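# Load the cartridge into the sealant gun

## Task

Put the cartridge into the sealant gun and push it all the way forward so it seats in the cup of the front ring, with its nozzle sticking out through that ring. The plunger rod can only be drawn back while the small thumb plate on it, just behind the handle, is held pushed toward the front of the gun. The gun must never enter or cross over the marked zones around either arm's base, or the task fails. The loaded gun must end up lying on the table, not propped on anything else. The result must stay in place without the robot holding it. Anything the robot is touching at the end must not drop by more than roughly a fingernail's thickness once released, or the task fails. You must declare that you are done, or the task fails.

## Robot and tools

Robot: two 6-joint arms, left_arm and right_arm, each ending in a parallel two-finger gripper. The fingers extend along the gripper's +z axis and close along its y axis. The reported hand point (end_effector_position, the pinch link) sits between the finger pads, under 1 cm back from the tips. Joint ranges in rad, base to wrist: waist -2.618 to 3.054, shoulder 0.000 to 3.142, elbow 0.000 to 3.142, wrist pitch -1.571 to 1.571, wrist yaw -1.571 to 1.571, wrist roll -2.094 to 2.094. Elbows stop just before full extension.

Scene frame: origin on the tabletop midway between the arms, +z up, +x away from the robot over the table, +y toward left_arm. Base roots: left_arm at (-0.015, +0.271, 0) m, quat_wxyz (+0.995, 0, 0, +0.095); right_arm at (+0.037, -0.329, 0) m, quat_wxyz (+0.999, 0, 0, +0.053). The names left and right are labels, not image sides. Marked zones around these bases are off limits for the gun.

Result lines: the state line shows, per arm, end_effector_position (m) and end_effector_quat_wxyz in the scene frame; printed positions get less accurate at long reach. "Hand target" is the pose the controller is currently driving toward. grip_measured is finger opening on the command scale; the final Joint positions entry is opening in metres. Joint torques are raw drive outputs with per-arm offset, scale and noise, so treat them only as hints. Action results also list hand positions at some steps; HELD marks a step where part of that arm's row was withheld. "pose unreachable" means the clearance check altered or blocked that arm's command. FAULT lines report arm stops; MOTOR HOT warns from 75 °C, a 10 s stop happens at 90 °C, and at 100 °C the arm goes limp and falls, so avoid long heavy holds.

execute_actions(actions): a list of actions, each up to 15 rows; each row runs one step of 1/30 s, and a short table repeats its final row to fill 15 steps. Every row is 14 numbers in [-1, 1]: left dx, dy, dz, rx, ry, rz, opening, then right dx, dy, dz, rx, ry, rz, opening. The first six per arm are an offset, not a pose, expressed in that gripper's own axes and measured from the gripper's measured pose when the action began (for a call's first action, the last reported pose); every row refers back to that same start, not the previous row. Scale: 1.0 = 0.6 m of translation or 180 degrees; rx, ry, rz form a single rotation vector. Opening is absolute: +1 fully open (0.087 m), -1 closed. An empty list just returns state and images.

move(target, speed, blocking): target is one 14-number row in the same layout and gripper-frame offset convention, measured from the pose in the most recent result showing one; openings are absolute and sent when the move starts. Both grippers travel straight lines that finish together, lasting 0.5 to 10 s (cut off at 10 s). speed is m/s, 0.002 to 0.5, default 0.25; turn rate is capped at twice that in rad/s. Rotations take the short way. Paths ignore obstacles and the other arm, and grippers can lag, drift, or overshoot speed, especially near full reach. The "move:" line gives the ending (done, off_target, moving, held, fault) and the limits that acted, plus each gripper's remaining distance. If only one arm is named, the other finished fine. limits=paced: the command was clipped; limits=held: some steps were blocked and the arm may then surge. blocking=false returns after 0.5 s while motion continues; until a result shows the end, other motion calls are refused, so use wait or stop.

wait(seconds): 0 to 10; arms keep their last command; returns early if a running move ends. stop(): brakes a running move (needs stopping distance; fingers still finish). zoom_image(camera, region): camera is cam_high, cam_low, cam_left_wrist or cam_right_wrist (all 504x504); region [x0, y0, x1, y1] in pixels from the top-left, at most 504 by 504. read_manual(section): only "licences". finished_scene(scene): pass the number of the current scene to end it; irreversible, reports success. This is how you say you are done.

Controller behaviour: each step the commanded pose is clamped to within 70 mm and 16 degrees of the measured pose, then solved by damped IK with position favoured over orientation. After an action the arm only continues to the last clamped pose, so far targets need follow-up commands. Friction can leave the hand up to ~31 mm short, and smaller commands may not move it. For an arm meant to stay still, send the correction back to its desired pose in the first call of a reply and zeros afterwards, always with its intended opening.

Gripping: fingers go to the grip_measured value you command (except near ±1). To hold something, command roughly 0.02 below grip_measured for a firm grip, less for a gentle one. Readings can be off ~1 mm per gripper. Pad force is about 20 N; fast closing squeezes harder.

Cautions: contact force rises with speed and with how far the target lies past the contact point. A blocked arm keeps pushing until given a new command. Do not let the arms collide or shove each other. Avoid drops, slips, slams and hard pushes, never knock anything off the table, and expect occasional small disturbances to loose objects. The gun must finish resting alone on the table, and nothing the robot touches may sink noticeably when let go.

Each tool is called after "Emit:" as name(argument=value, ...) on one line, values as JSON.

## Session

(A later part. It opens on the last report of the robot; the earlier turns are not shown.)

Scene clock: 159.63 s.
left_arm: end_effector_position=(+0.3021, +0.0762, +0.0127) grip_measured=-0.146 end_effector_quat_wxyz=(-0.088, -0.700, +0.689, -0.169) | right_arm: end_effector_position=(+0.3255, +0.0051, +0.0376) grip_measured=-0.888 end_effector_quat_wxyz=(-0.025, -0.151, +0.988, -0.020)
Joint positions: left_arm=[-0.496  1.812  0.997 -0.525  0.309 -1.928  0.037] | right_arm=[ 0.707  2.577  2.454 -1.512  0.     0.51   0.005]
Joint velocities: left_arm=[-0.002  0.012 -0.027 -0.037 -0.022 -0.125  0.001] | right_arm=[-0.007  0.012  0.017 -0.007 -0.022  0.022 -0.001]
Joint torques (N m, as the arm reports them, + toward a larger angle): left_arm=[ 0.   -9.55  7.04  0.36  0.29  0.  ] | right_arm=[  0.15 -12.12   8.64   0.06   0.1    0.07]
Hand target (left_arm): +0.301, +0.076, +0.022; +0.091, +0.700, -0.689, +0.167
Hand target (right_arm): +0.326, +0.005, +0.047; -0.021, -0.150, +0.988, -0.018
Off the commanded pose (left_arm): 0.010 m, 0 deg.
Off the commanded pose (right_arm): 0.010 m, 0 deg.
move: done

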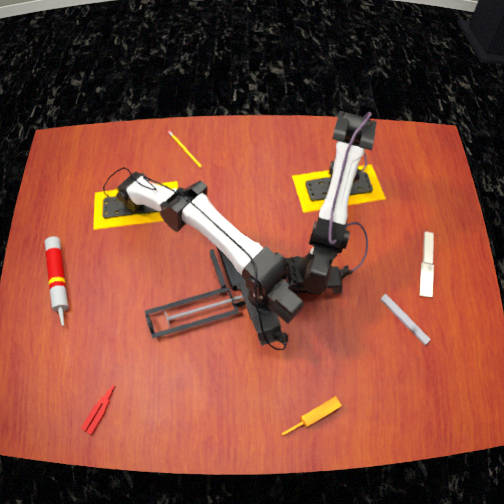

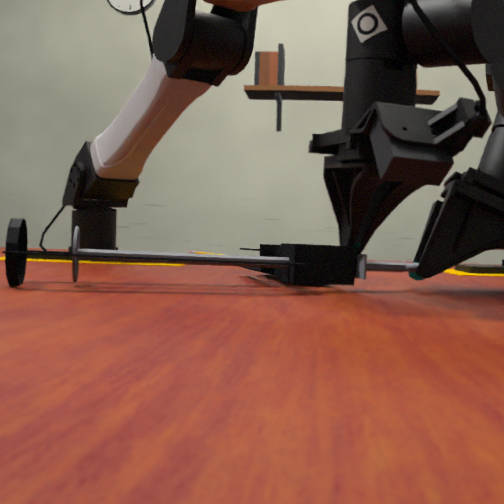

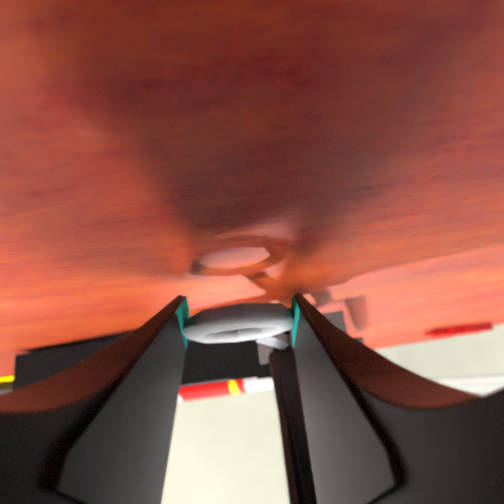

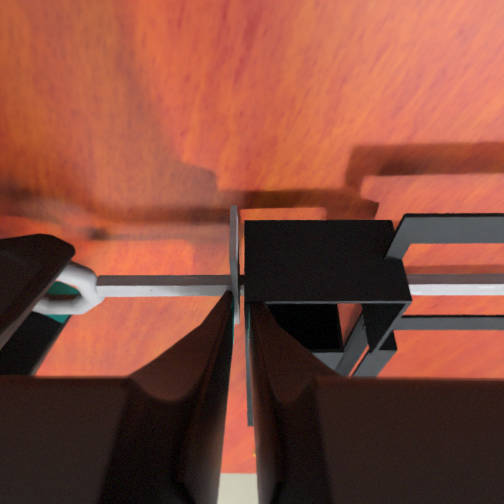

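Emit:
move(target=[-0.142,0.046,-0.078,0,0,0,-0.24,0,-0.03,-0.015,0,0,0,-0.92], speed=0.05)

Scene clock: 172.87 s.
left_arm: end_effector_position=(+0.2831, +0.1570, +0.0247) grip_measured=-0.146 end_effector_quat_wxyz=(-0.090, -0.690, +0.691, -0.193) | right_arm: end_effector_position=(+0.3248, +0.0244, +0.0454) grip_measured=-0.898 end_effector_quat_wxyz=(-0.018, -0.152, +0.988, +0.026)
Joint positions: left_arm=[-0.217  1.683  0.878 -0.6    0.398 -1.629  0.037] | right_arm=[ 0.713  2.558  2.454 -1.464 -0.063  0.513  0.004]
Joint velocities: left_arm=[ 0.007  0.002 -0.022 -0.037  0.007 -0.007  0.   ] | right_arm=[ 0.002  0.012 -0.002  0.066 -0.066 -0.022 -0.001]
Joint torques (N m, as the arm reports them, + toward a larger angle): left_arm=[ 1.81 -8.97  3.78  0.22 -0.01  0.18] | right_arm=[ -2.62 -13.44   2.94  -0.01   0.76  -0.33]
Hand target (left_arm): +0.270, +0.169, +0.023; +0.091, +0.699, -0.688, +0.172
Hand target (right_arm): +0.331, -0.010, +0.047; -0.028, -0.151, +0.988, -0.020
Off the commanded pose (left_arm): 0.020 m, 3 deg.
Off the commanded pose (right_arm): 0.037 m, 5 deg.
move: off_target (left_arm, right_arm)

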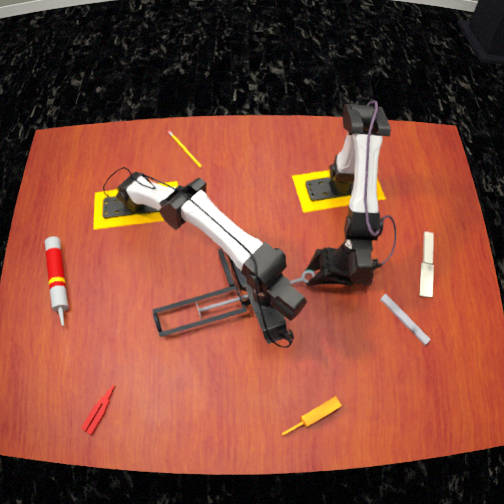

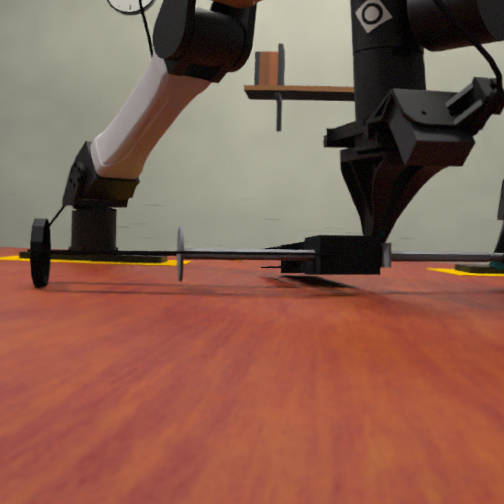

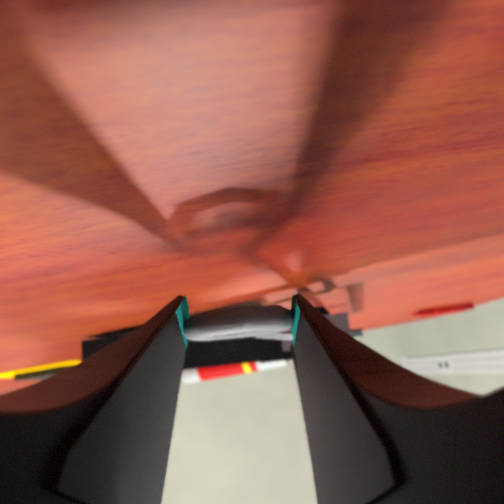

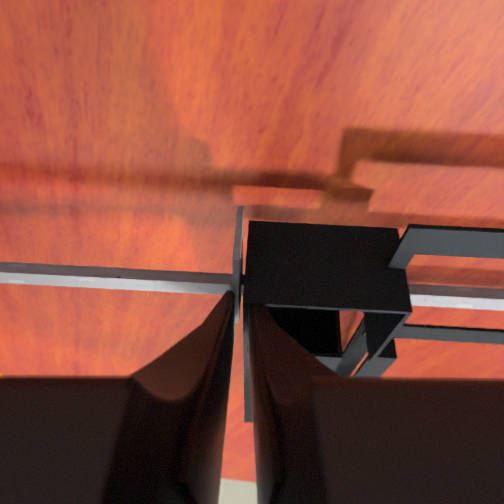

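Emit:
move(target=[-0.18,0.06,-0.072,0,0,0,-0.24,0,-0.07,0.0,0.03,0.01,0,-0.92], speed=0.05)

Scene clock: 184.53 s.
left_arm: end_effector_position=(+0.2510, +0.2589, +0.0257) grip_measured=-0.146 end_effector_quat_wxyz=(-0.098, -0.690, +0.683, -0.217) | right_arm: end_effector_position=(+0.3284, +0.0303, +0.0452) grip_measured=-0.900 end_effector_quat_wxyz=(-0.014, -0.160, +0.986, +0.044)
Joint positions: left_arm=[ 0.21   1.683  0.861 -0.766  0.481 -1.176  0.037] | right_arm=[ 0.709  2.558  2.454 -1.435 -0.087  0.493  0.004]
Joint velocities: left_arm=[-0.007  0.002 -0.002  0.022  0.095 -0.007  0.   ] | right_arm=[-0.022 -0.007 -0.012 -0.007 -0.022 -0.066  0.001]
Joint torques (N m, as the arm reports them, + toward a larger angle): left_arm=[ 1.86 -5.09  5.2   0.32 -0.14  0.36] | right_arm=[ -3.19 -12.59   4.14  -0.19   1.03  -0.33]
Hand target (left_arm): +0.245, +0.270, +0.018; +0.093, +0.690, -0.690, +0.199
Hand target (right_arm): +0.336, -0.013, +0.044; -0.028, -0.155, +0.987, -0.020
Off the commanded pose (left_arm): 0.017 m, 3 deg.
Off the commanded pose (right_arm): 0.047 m, 8 deg.
move: off_target (left_arm, right_arm)

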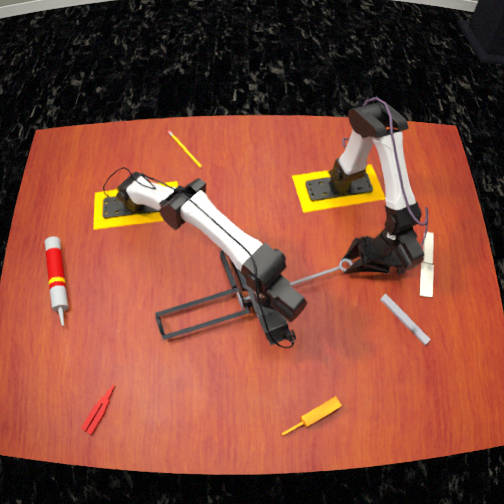

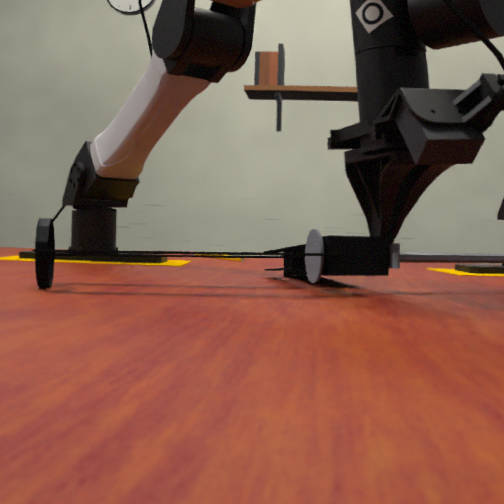

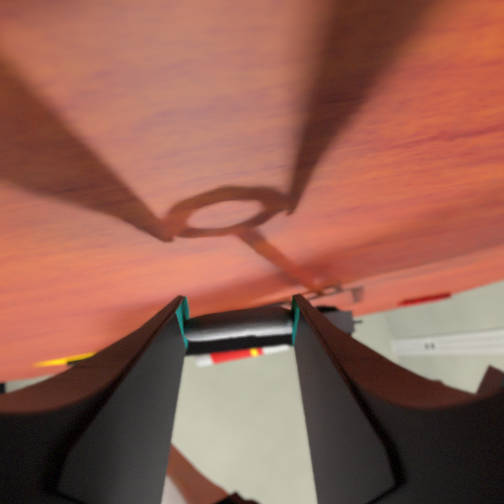

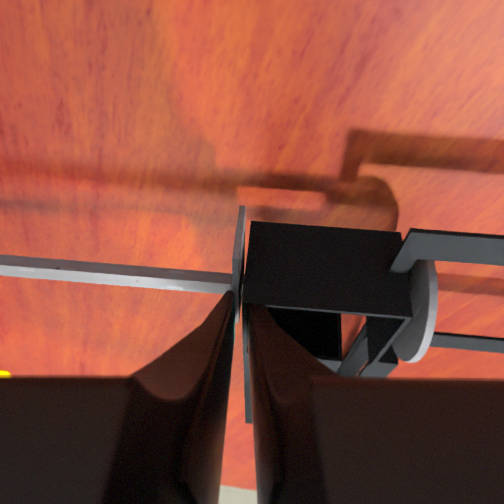

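A bit more.

Emit:
execute_actions(actions=[[[-0.03,0.012,-0.008,0,-0.015,0,-0.24,0,-0.08,0,0.045,0.01,0,-0.92]],[[-0.04,0.015,-0.012,0,-0.015,0,-0.24,0,-0.085,0,0.045,0.01,0,-0.92]],[[-0.04,0.015,-0.012,0,-0.015,0,-0.24,0,-0.085,0,0.045,0.01,0,-0.92]]])

Scene clock: 191.27 s.
left_arm: end_effector_position=(+0.2412, +0.2736, +0.0307) grip_measured=-0.146 end_effector_quat_wxyz=(-0.107, -0.694, +0.672, -0.235) | right_arm: end_effector_position=(+0.3262, +0.0382, +0.0463) grip_measured=-0.902 end_effector_quat_wxyz=(-0.019, -0.175, +0.982, +0.069)
Joint positions: left_arm=[ 0.3    1.683  0.861 -0.815  0.518 -1.093  0.037] | right_arm=[ 0.709  2.558  2.454 -1.416 -0.133  0.466  0.004]
Joint velocities: left_arm=[ 0.007 -0.012  0.002 -0.066 -0.022 -0.051  0.001] | right_arm=[-0.002 -0.007 -0.007  0.007  0.051  0.081 -0.001]
Joint torques (N m, as the arm reports them, + toward a larger angle): left_arm=[ 3.01 -6.01  5.14  0.35 -0.36  0.37] | right_arm=[ -3.64 -12.07   4.93  -0.16   1.54  -0.46]
Hand target (left_arm): +0.235, +0.292, +0.023; +0.088, +0.699, -0.678, +0.211
Hand target (right_arm): +0.343, -0.012, +0.042; -0.020, -0.172, +0.985, -0.013
Off the commanded pose (left_arm): 0.022 m, 4 deg.
Off the commanded pose (right_arm): 0.057 m, 10 deg.
Step readings (end_effector_position; steps 1 to 15: 1st action; 16 to 30: 2nd action; 31 to 45: 3rd action):
0: left_arm (+0.2510, +0.2589, +0.0257) | right_arm (+0.3283, +0.0303, +0.0452)
1: left_arm (+0.2511, +0.2594, +0.0257) | right_arm (+0.3284, +0.0301, +0.0452)
2: left_arm (+0.2508, +0.2608, +0.0258) | right_arm (+0.3287, +0.0297, +0.0451)
4: left_arm (+0.2498, +0.2634, +0.0258) | right_arm (+0.3292, +0.0292, +0.0450)
8: left_arm (+0.2491, +0.2642, +0.0258) | right_arm (+0.3294, +0.0290, +0.0449)
15: left_arm (+0.2491, +0.2642, +0.0258) | right_arm (+0.3294, +0.0289, +0.0449)
16: left_arm (+0.2488, +0.2652, +0.0259) | right_arm (+0.3295, +0.0287, +0.0449)
17: left_arm (+0.2480, +0.2661, +0.0269) | right_arm (+0.3293, +0.0295, +0.0450)
19: left_arm (+0.2464, +0.2682, +0.0278) | right_arm (+0.3290, +0.0319, +0.0452)
23: left_arm (+0.2453, +0.2688, +0.0284) | right_arm (+0.3284, +0.0329, +0.0454)
30: left_arm (+0.2450, +0.2688, +0.0285) | right_arm (+0.3282, +0.0330, +0.0455)
31: left_arm (+0.2449, +0.2692, +0.0288) | right_arm (+0.3280, +0.0332, +0.0455)
32: left_arm (+0.2442, +0.2702, +0.0296) | right_arm (+0.3276, +0.0342, +0.0457)
34: left_arm (+0.2426, +0.2726, +0.0302) | right_arm (+0.3270, +0.0368, +0.0460)
38: left_arm (+0.2415, +0.2735, +0.0306) | right_arm (+0.3263, +0.0382, +0.0463)
45: end_effector_position above

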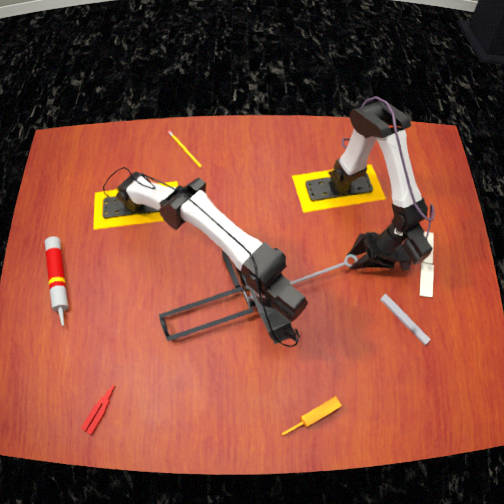

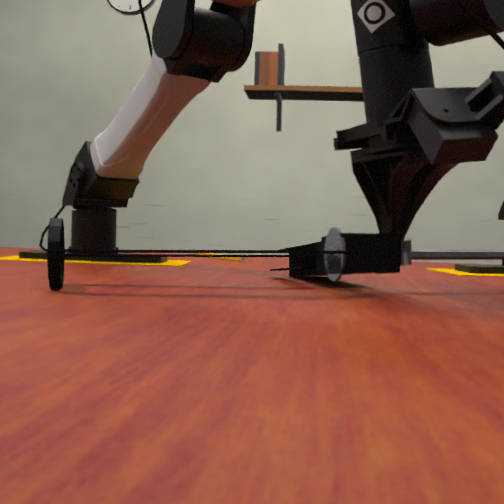

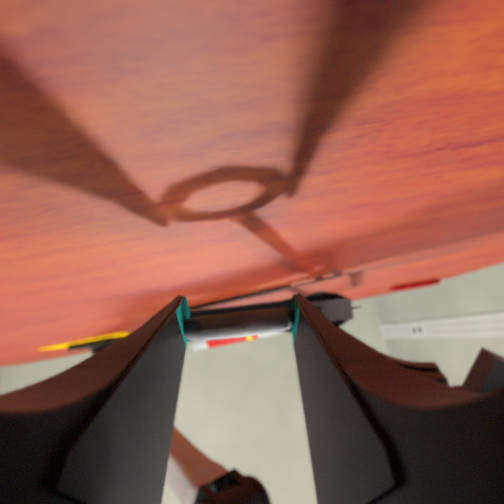

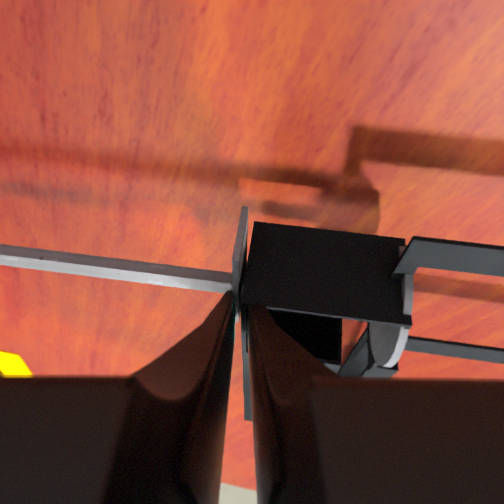

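Emit:
execute_actions(actions=[[[-0.015,0.005,0,0,-0.01,0,-0.24,0,-0.03,0,0.02,0,0,-0.92]],[[-0.014,0.004,0.028,0,0,0,-0.24,0,0,0.015,0,0,0,-0.92]],[[0,0,0,0,0,0,-0.24,0,0,0,0,0,0,-0.88],[0,0,0,0,0,0,-0.24,0,0,0,0,0,0,-0.84],[0,0,0,0,0,0,-0.24,0,0,0,0,0,0,-0.78],[0,0,0,0,0,0,-0.24,0,0,0,0,0,0,-0.7],[0,0,0,0,0,0,-0.24,0,0,0,0,0,0,-0.6],[0,0,0,0,0,0,-0.24,0,0,0,0,0,0,-0.5],[0,0,0,0,0,0,-0.24,0,0,0,0,0,0,-0.4],[0,0,0,0,0,0,-0.24,0,0,0,0,0,0,-0.3]]])

Emit:
move(target=[0,0,0,0,0,0,-0.22,0,-0.02,-0.12,0.04,0,0,-0.3], speed=0.12)

Scene clock: 201.53 s.
left_arm: end_effector_position=(+0.2395, +0.2748, +0.0173) grip_measured=-0.146 end_effector_quat_wxyz=(-0.114, -0.702, +0.667, -0.224) | right_arm: end_effector_position=(+0.3230, +0.0459, +0.0419) grip_measured=-0.301 end_effector_quat_wxyz=(-0.022, -0.178, +0.980, +0.083)
Joint positions: left_arm=[ 0.3    1.72   0.845 -0.778  0.502 -1.109  0.037] | right_arm=[ 0.716  2.557  2.431 -1.38  -0.158  0.468  0.031]
Joint velocities: left_arm=[-0.017 -0.007 -0.012 -0.066  0.066 -0.051  0.   ] | right_arm=[-0.012 -0.002  0.002  0.051  0.022  0.066 -0.001]
Joint torques (N m, as the arm reports them, + toward a larger angle): left_arm=[-0.06 -6.3   4.99  0.28  0.44  0.02] | right_arm=[  0.09 -12.03   6.16   0.49   0.19   0.03]
Hand target (left_arm): +0.240, +0.274, +0.018; +0.113, +0.700, -0.668, +0.227
Hand target (right_arm): +0.326, +0.043, +0.041; -0.016, -0.178, +0.981, +0.074
Off the commanded pose (left_arm): 0.001 m, 0 deg.
Off the commanded pose (right_arm): 0.004 m, 1 deg.
MOTOR HOT: a motor of the right arm reached 75 °C. Now the hottest motor of the right arm, joint 2 (shoulder), reports 75 °C. The controller's stop level is 90 °C. To cool a motor, set the load down, stop pushing, or move to a pose that needs little force.
Step readings (end_effector_position; steps 1 to 15: 1st action; 16 to 30: 2nd action; 31 to 45: 3rd action):
0: left_arm (+0.2412, +0.2735, +0.0308) | right_arm (+0.3262, +0.0382, +0.0463)
1: left_arm (+0.2413, +0.2735, +0.0308) | right_arm (+0.3255, +0.0396, +0.0469)
2: left_arm (+0.2412, +0.2736, +0.0307) | right_arm (+0.3256, +0.0402, +0.0469)
4: left_arm (+0.2410, +0.2741, +0.0302) | right_arm (+0.3255, +0.0405, +0.0468)
8: left_arm (+0.2410, +0.2741, +0.0302) | right_arm (+0.3256, +0.0406, +0.0468)
15: left_arm (+0.2410, +0.2741, +0.0302) | right_arm (+0.3256, +0.0406, +0.0468)
16: left_arm (+0.2412, +0.2741, +0.0291) | right_arm (+0.3254, +0.0415, +0.0465)
17: left_arm (+0.2415, +0.2746, +0.0268) | right_arm (+0.3259, +0.0424, +0.0455)
19: left_arm (+0.2406, +0.2745, +0.0213) | right_arm (+0.3258, +0.0427, +0.0430)
23: left_arm (+0.2401, +0.2743, +0.0178) | right_arm (+0.3257, +0.0426, +0.0410)
30: left_arm (+0.2401, +0.2744, +0.0178) | right_arm (+0.3258, +0.0427, +0.0410)
31: left_arm (+0.2401, +0.2743, +0.0178) | right_arm (+0.3257, +0.0428, +0.0410)
32: left_arm (+0.2400, +0.2743, +0.0178) | right_arm (+0.3255, +0.0430, +0.0411)
34: left_arm (+0.2398, +0.2745, +0.0176) | right_arm (+0.3247, +0.0438, +0.0412)
38: left_arm (+0.2396, +0.2748, +0.0173) | right_arm (+0.3235, +0.0448, +0.0416)
45: end_effector_position above

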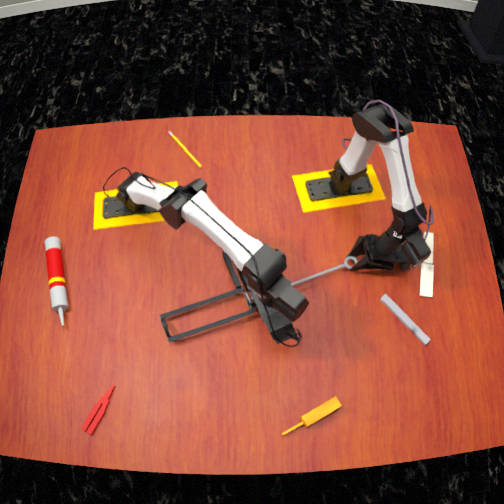

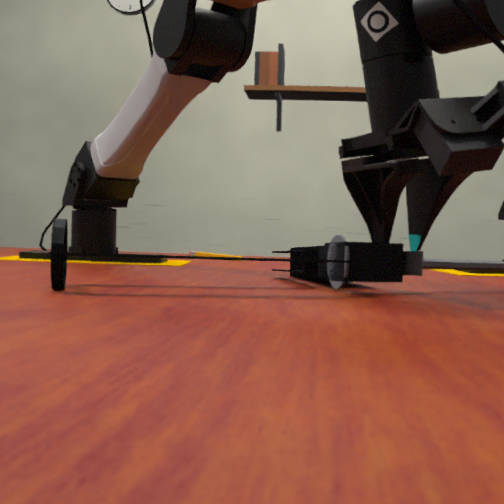

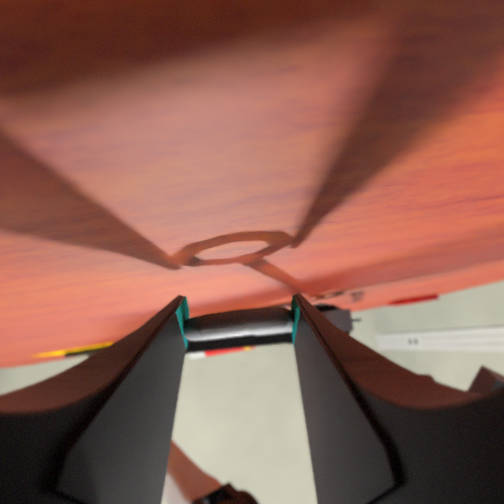

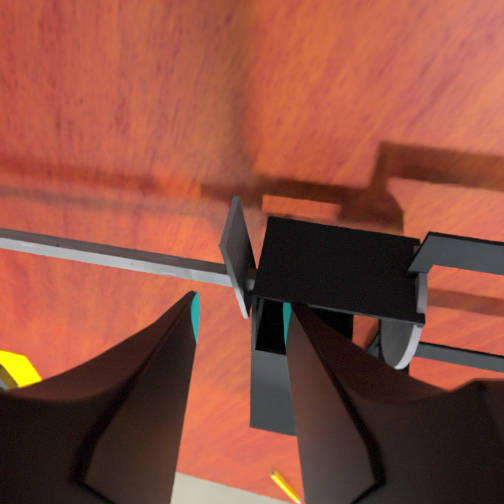

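Scene clock: 202.60 s.
left_arm: end_effector_position=(+0.2388, +0.2758, +0.0162) grip_measured=-0.146 end_effector_quat_wxyz=(-0.113, -0.703, +0.667, -0.220) | right_arm: end_effector_position=(+0.3293, +0.0291, +0.1046) grip_measured=-0.300 end_effector_quat_wxyz=(+0.026, -0.177, +0.982, +0.060)
Joint positions: left_arm=[ 0.3    1.72   0.845 -0.779  0.493 -1.11   0.037] | right_arm=[ 0.716  2.509  2.615 -1.562 -0.065  0.468  0.031]
Joint velocities: left_arm=[ 0.007 -0.002 -0.002  0.037 -0.051 -0.066 -0.001] | right_arm=[ 0.002  0.007 -0.012 -0.007  0.007 -0.007 -0.001]
Joint torques (N m, as the arm reports them, + toward a larger angle): left_arm=[-0.01 -6.27  4.97  0.26  0.5  -0.01] | right_arm=[ -0.51 -12.81   5.34   0.53   0.12   0.06]
Hand target (left_arm): +0.240, +0.275, +0.017; +0.114, +0.702, -0.667, +0.224
Hand target (right_arm): +0.332, +0.023, +0.110; +0.031, -0.173, +0.983, +0.056
Off the commanded pose (left_arm): 0.002 m, 1 deg.
Off the commanded pose (right_arm): 0.009 m, 6 deg.
MOTOR HOT: still on. Now the hottest motor of the right arm, joint 2 (shoulder), reports 75 °C; the controller's stop level is 90 °C.
joint sent to its limit (right arm) — the command would take joint 4 (wrist pitch) past its lower limit, so that joint was sent only as far as its limit.
move: off_target (right_arm)

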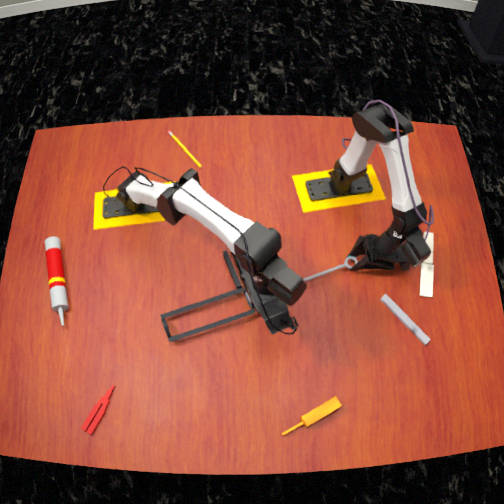

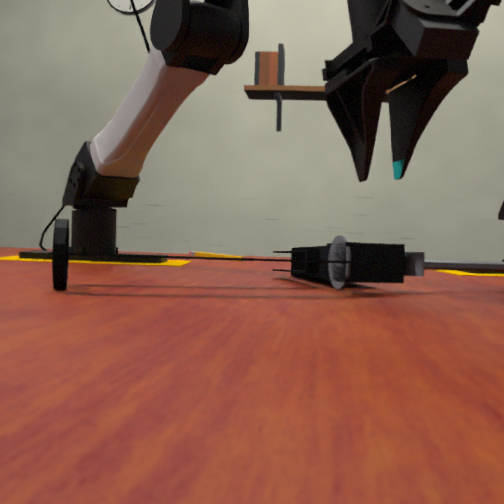

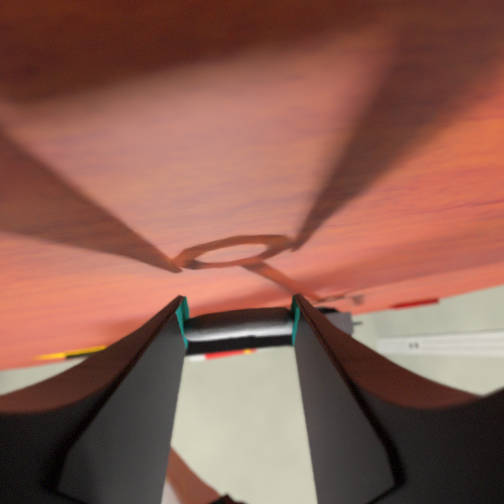

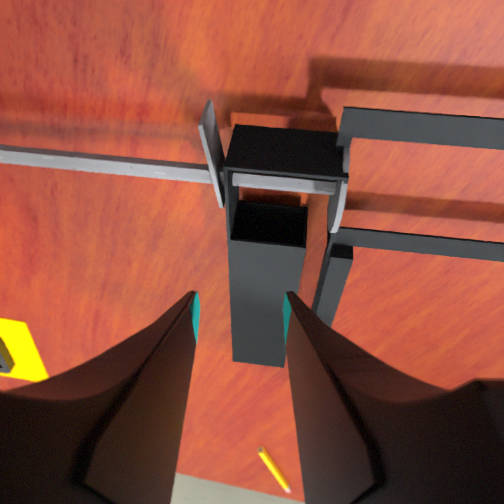

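Emit:
move(target=[0,0,-0.003,0,0,0,-0.22,0.427,-0.771,-0.149,0.0376,0.018,0.085,0.7], speed=0.3)

Scene clock: 215.40 s.
left_arm: end_effector_position=(+0.2383, +0.2766, +0.0154) grip_measured=-0.146 end_effector_quat_wxyz=(-0.112, -0.704, +0.667, -0.216) | right_arm: end_effector_position=(+0.2432, -0.4944, +0.1157) grip_measured=+0.700 end_effector_quat_wxyz=(-0.007, -0.041, +0.999, +0.005)
Joint positions: left_arm=[ 0.3    1.72   0.845 -0.779  0.486 -1.111  0.037] | right_arm=[-0.684  1.678  1.392 -1.303  0.001 -0.66   0.074]
Joint velocities: left_arm=[ 0.007 -0.032 -0.007 -0.081  0.095 -0.022 -0.   ] | right_arm=[-0.002  0.002  0.012 -0.066  0.095 -0.022 -0.001]
Joint torques (N m, as the arm reports them, + toward a larger angle): left_arm=[ 0.18 -6.57  5.22  0.17  0.46  0.02] | right_arm=[-0.01 -5.31  8.37  0.29 -0.03 -0.03]
Hand target (left_arm): +0.239, +0.277, +0.018; +0.113, +0.703, -0.667, +0.220
Hand target (right_arm): +0.247, -0.498, +0.119; -0.005, -0.045, +0.999, +0.003
Off the commanded pose (left_arm): 0.002 m, 0 deg.
Off the commanded pose (right_arm): 0.012 m, 1 deg.
MOTOR HOT: still on. Now the hottest motor of the right arm, joint 2 (shoulder), reports 76 °C; the controller's stop level is 90 °C.
move: off_target (right_arm)

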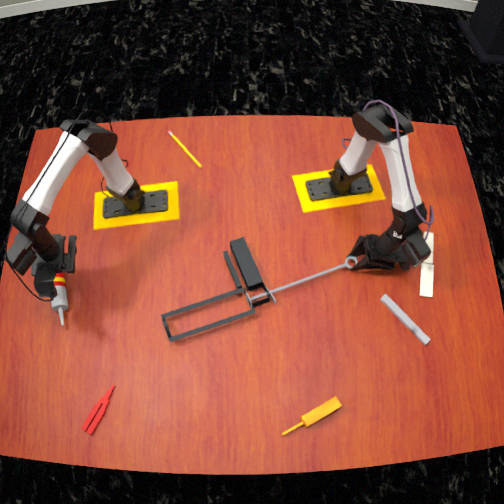

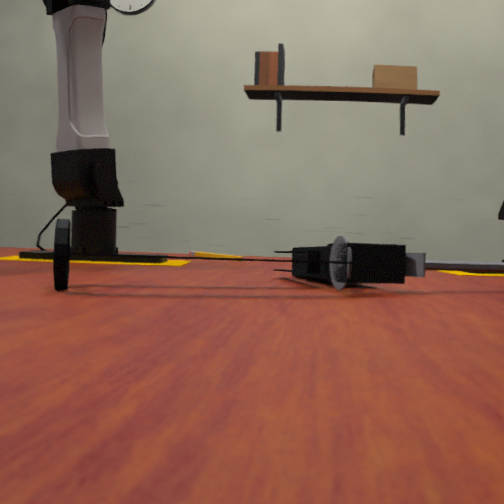

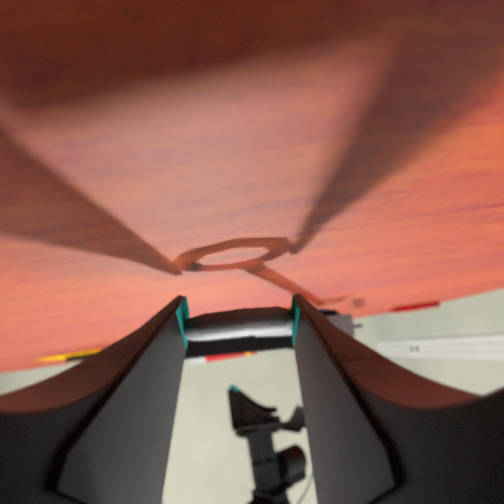

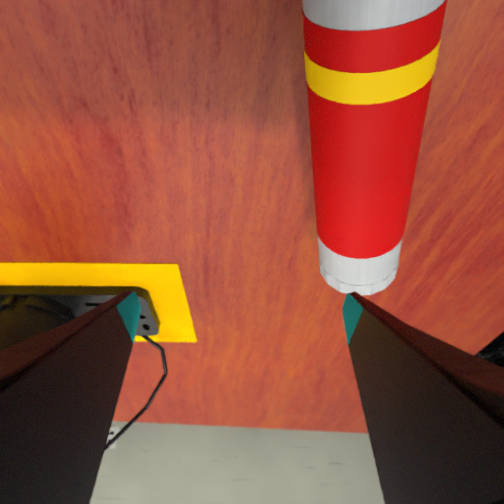

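Emit:
move(target=[0,0,-0.005,0,0.003,0,-0.22,-0.017,-0.093,0.03,0,0,0.939,0.7], speed=0.5)

Scene clock: 239.67 s.
left_arm: end_effector_position=(+0.2379, +0.2773, +0.0148) grip_measured=-0.146 end_effector_quat_wxyz=(-0.111, -0.704, +0.668, -0.214) | right_arm: end_effector_position=(+0.2605, -0.5493, +0.0944) grip_measured=+0.700 end_effector_quat_wxyz=(-0.015, +0.990, +0.142, -0.009)
Joint positions: left_arm=[ 0.3    1.72   0.845 -0.779  0.48  -1.112  0.037] | right_arm=[-1.006  1.699  1.336 -1.242  0.001  1.956  0.074]
Joint velocities: left_arm=[ 0.002 -0.012 -0.012  0.007 -0.066 -0.022  0.   ] | right_arm=[-0.007 -0.002 -0.002  0.037  0.051  0.081  0.   ]
Joint torques (N m, as the arm reports them, + toward a larger angle): left_arm=[ 0.71 -6.13  5.58  0.08  0.51  0.1 ] | right_arm=[ 0.21 -7.9   4.22  0.32  0.12  0.17]
Hand target (left_arm): +0.238, +0.278, +0.018; +0.115, +0.703, -0.667, +0.220
Hand target (right_arm): +0.258, -0.548, +0.096; -0.007, +0.991, +0.137, -0.007
Off the commanded pose (left_arm): 0.003 m, 1 deg.
Off the commanded pose (right_arm): 0.004 m, 1 deg.
MOTOR HOT: cleared. Now the hottest motor of the right arm, joint 2 (shoulder), reports 64 °C.
move: done

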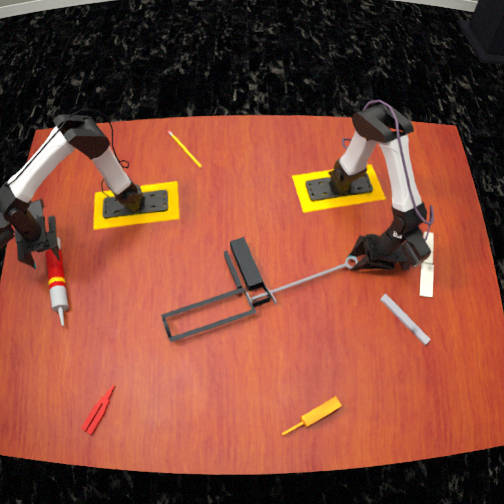

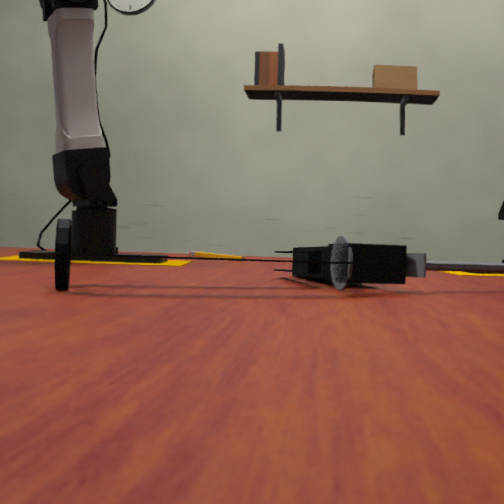

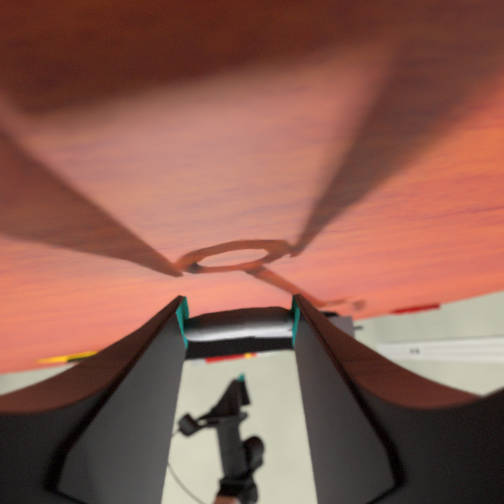

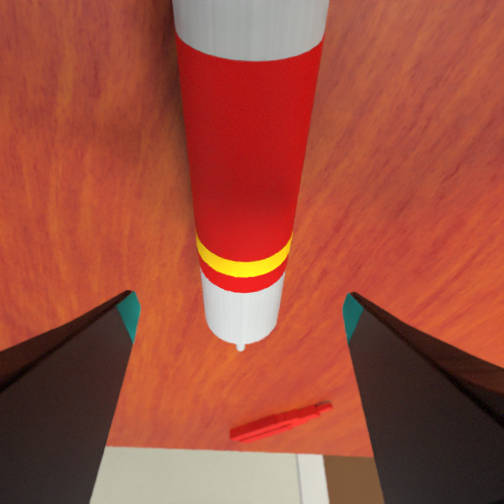

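Emit:
move(target=[0,0,0,0,0,0,-0.22,-0.012,-0.004,0.112,-0.008,0,0.006,0.6], speed=0.1)

Scene clock: 245.53 s.
left_arm: end_effector_position=(+0.2376, +0.2779, +0.0143) grip_measured=-0.146 end_effector_quat_wxyz=(-0.111, -0.705, +0.668, -0.212) | right_arm: end_effector_position=(+0.2584, -0.5468, +0.0368) grip_measured=+0.600 end_effector_quat_wxyz=(+0.004, +0.990, +0.140, +0.002)
Joint positions: left_arm=[ 0.3    1.72   0.845 -0.779  0.475 -1.113  0.037] | right_arm=[-1.006  1.699  1.098 -0.959  0.001  1.959  0.07 ]
Joint velocities: left_arm=[-0.012  0.002  0.002  0.095  0.022 -0.022  0.   ] | right_arm=[-0.002  0.007  0.012  0.007  0.037  0.007  0.002]
Joint torques (N m, as the arm reports them, + toward a larger angle): left_arm=[-0.09 -6.29  4.92  0.25  0.42 -0.02] | right_arm=[-0.61 -5.23  4.2   0.39  0.17  0.13]
Hand target (left_arm): +0.238, +0.277, +0.015; +0.111, +0.704, -0.668, +0.214
Hand target (right_arm): +0.252, -0.547, +0.028; -0.002, +0.991, +0.133, -0.007
Off the commanded pose (left_arm): 0.001 m, 0 deg.
Off the commanded pose (right_arm): 0.012 m, 2 deg.
move: off_target (right_arm)

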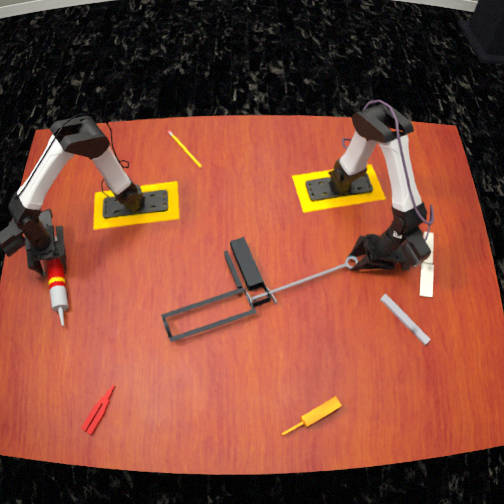

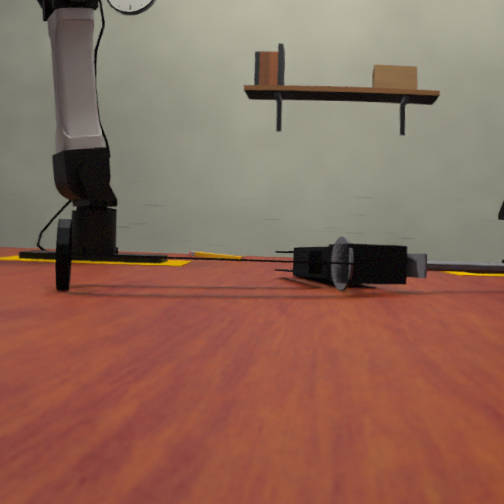

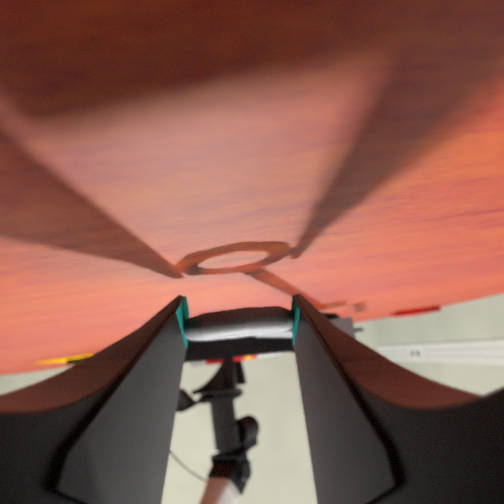

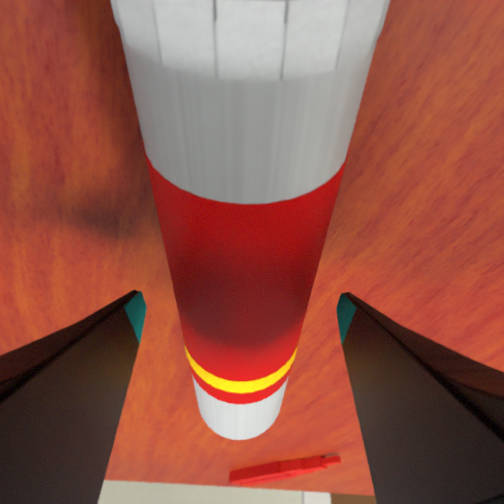

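Emit:
move(target=[0.002,0,0,0,0.006,0,-0.22,-0.04,0,0.026,0,0,0.004,0.6], speed=0.05)

Scene clock: 250.57 s.
left_arm: end_effector_position=(+0.2375, +0.2780, +0.0141) grip_measured=-0.146 end_effector_quat_wxyz=(-0.110, -0.705, +0.668, -0.211) | right_arm: end_effector_position=(+0.2397, -0.5549, +0.0241) grip_measured=+0.600 end_effector_quat_wxyz=(+0.005, +0.991, +0.134, +0.002)
Joint positions: left_arm=[ 0.3    1.72   0.845 -0.779  0.474 -1.113  0.037] | right_arm=[-1.074  1.699  1.044 -0.905  0.001  1.904  0.07 ]
Joint velocities: left_arm=[-0.012  0.002  0.002  0.007 -0.066 -0.037 -0.001] | right_arm=[-0.002  0.012 -0.022  0.007  0.007 -0.007  0.001]
Joint torques (N m, as the arm reports them, + toward a larger angle): left_arm=[ 0.31 -5.46  5.22  0.21  0.57  0.07] | right_arm=[-0.53 -6.46  4.02  0.4   0.05 -0.02]
Hand target (left_arm): +0.238, +0.277, +0.015; +0.117, +0.703, -0.667, +0.218
Hand target (right_arm): +0.236, -0.553, +0.021; +0.004, +0.991, +0.134, +0.002
Off the commanded pose (left_arm): 0.001 m, 1 deg.
Off the commanded pose (right_arm): 0.005 m, 0 deg.
move: done

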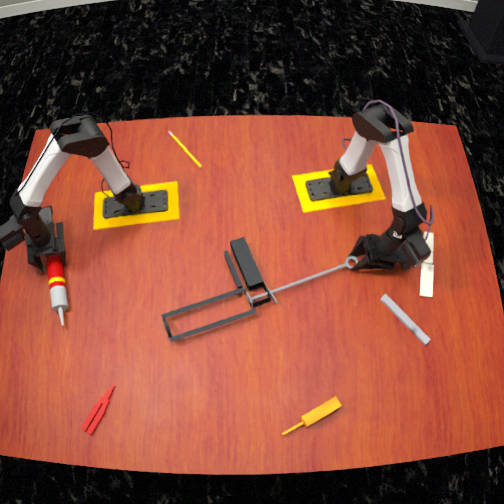

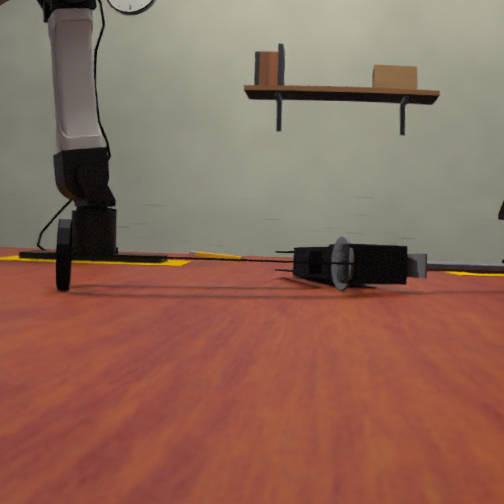

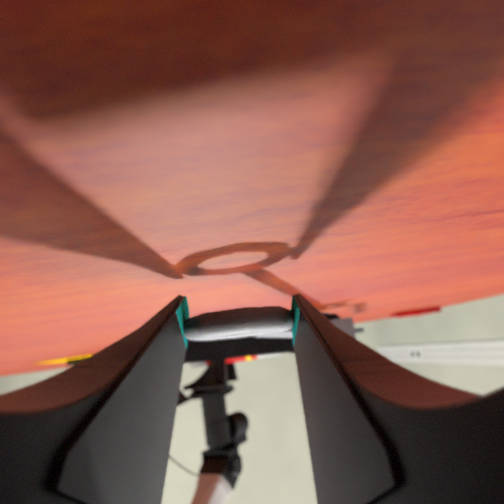

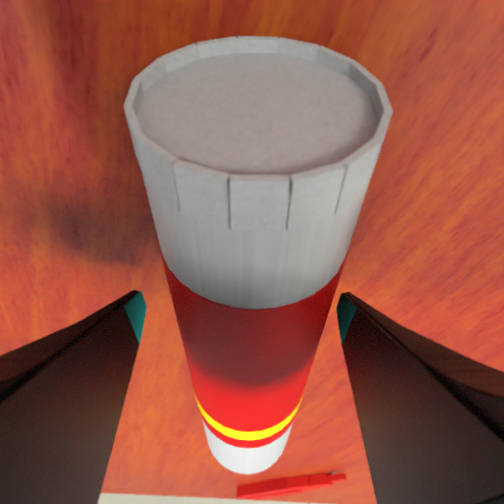

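Emit:
move(target=[0.002,0,0,0,0.006,0,-0.22,0.015,-0.01,-0.024,0,0,0,0.5], speed=0.04)

Scene clock: 258.03 s.
left_arm: end_effector_position=(+0.2374, +0.2782, +0.0140) grip_measured=-0.146 end_effector_quat_wxyz=(-0.110, -0.705, +0.668, -0.210) | right_arm: end_effector_position=(+0.2400, -0.5425, +0.0236) grip_measured=+0.500 end_effector_quat_wxyz=(-0.013, +0.991, +0.134, -0.007)
Joint positions: left_arm=[ 0.3    1.72   0.845 -0.779  0.473 -1.113  0.037] | right_arm=[-1.048  1.699  1.044 -0.945  0.001  1.931  0.066]
Joint velocities: left_arm=[-0.017 -0.002  0.007  0.022 -0.022  0.022 -0.001] | right_arm=[-0.002 -0.002 -0.027 -0.022  0.081 -0.007 -0.   ]
Joint torques (N m, as the arm reports them, + toward a larger angle): left_arm=[ 0.31 -5.48  5.19  0.2   0.57  0.06] | right_arm=[ 0.86 -8.06  7.4   0.13  0.06  0.17]
Hand target (left_arm): +0.238, +0.277, +0.015; +0.116, +0.703, -0.667, +0.218
Hand target (right_arm): +0.246, -0.547, +0.038; +0.005, +0.991, +0.134, +0.002
Off the commanded pose (left_arm): 0.001 m, 1 deg.
Off the commanded pose (right_arm): 0.017 m, 2 deg.
move: off_target (right_arm)

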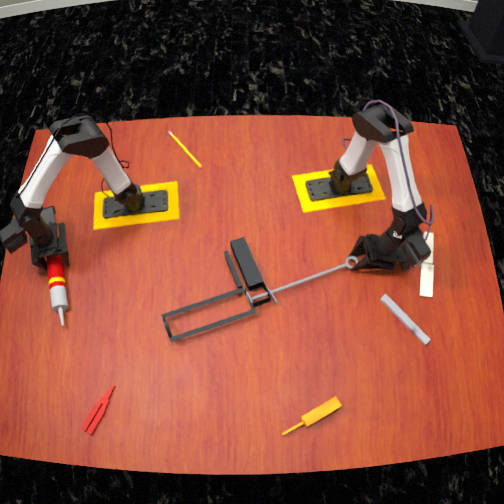

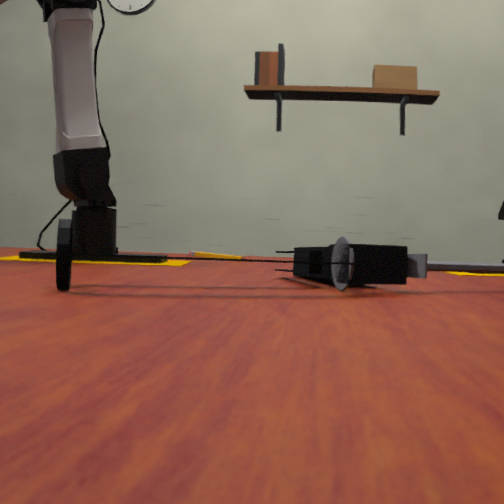

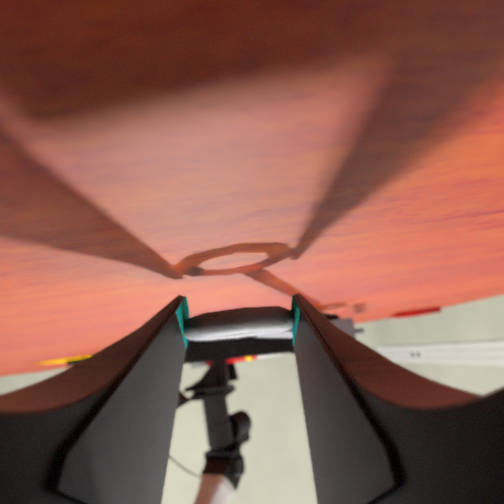

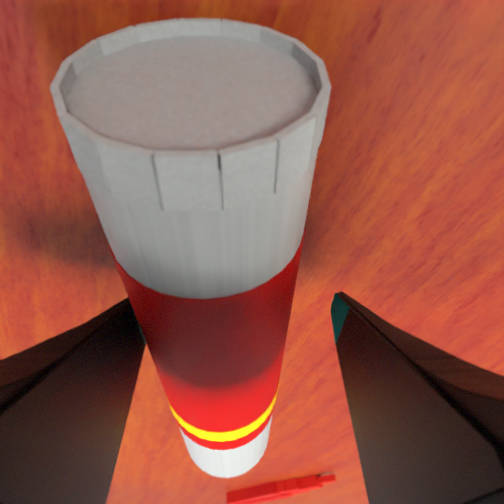

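Emit:
move(target=[0.002,0,0,0,0.006,0,-0.22,0.006,0.02,-0.028,-0.011,0.0,0,0.5], speed=0.04)

Scene clock: 264.47 s.
left_arm: end_effector_position=(+0.2373, +0.2783, +0.0138) grip_measured=-0.146 end_effector_quat_wxyz=(-0.110, -0.705, +0.668, -0.210) | right_arm: end_effector_position=(+0.2441, -0.5482, +0.0319) grip_measured=+0.500 end_effector_quat_wxyz=(-0.007, +0.991, +0.133, -0.004)
Joint positions: left_arm=[ 0.3    1.72   0.845 -0.779  0.472 -1.113  0.037] | right_arm=[-1.048  1.699  1.079 -0.966  0.001  1.933  0.066]
Joint velocities: left_arm=[-0.022 -0.007 -0.002 -0.007  0.022  0.022  0.001] | right_arm=[-0.007 -0.017  0.002 -0.081 -0.022 -0.066 -0.   ]
Joint torques (N m, as the arm reports them, + toward a larger angle): left_arm=[ 0.32 -5.47  5.19  0.2   0.57  0.07] | right_arm=[ 0.44 -6.5   7.76  0.18  0.22  0.1 ]
Hand target (left_arm): +0.237, +0.277, +0.015; +0.116, +0.703, -0.667, +0.217
Hand target (right_arm): +0.247, -0.553, +0.040; +0.004, +0.991, +0.134, -0.005
Off the commanded pose (left_arm): 0.001 m, 1 deg.
Off the commanded pose (right_arm): 0.010 m, 1 deg.
move: done

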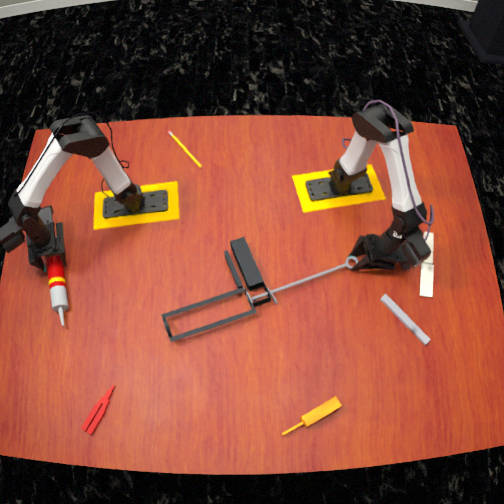

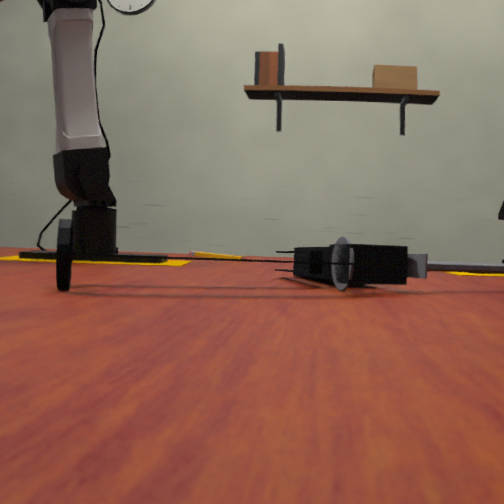

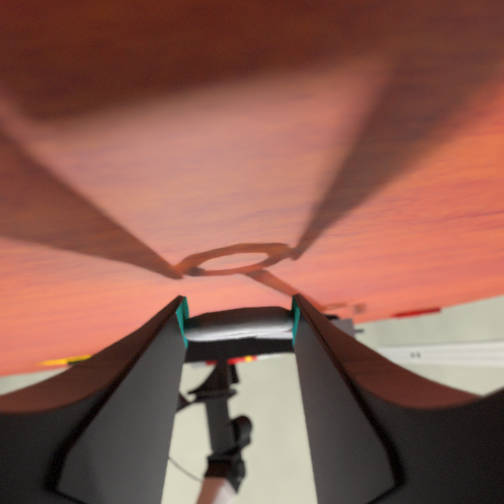

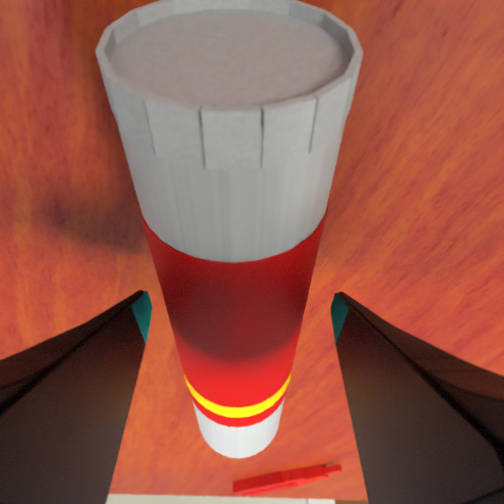

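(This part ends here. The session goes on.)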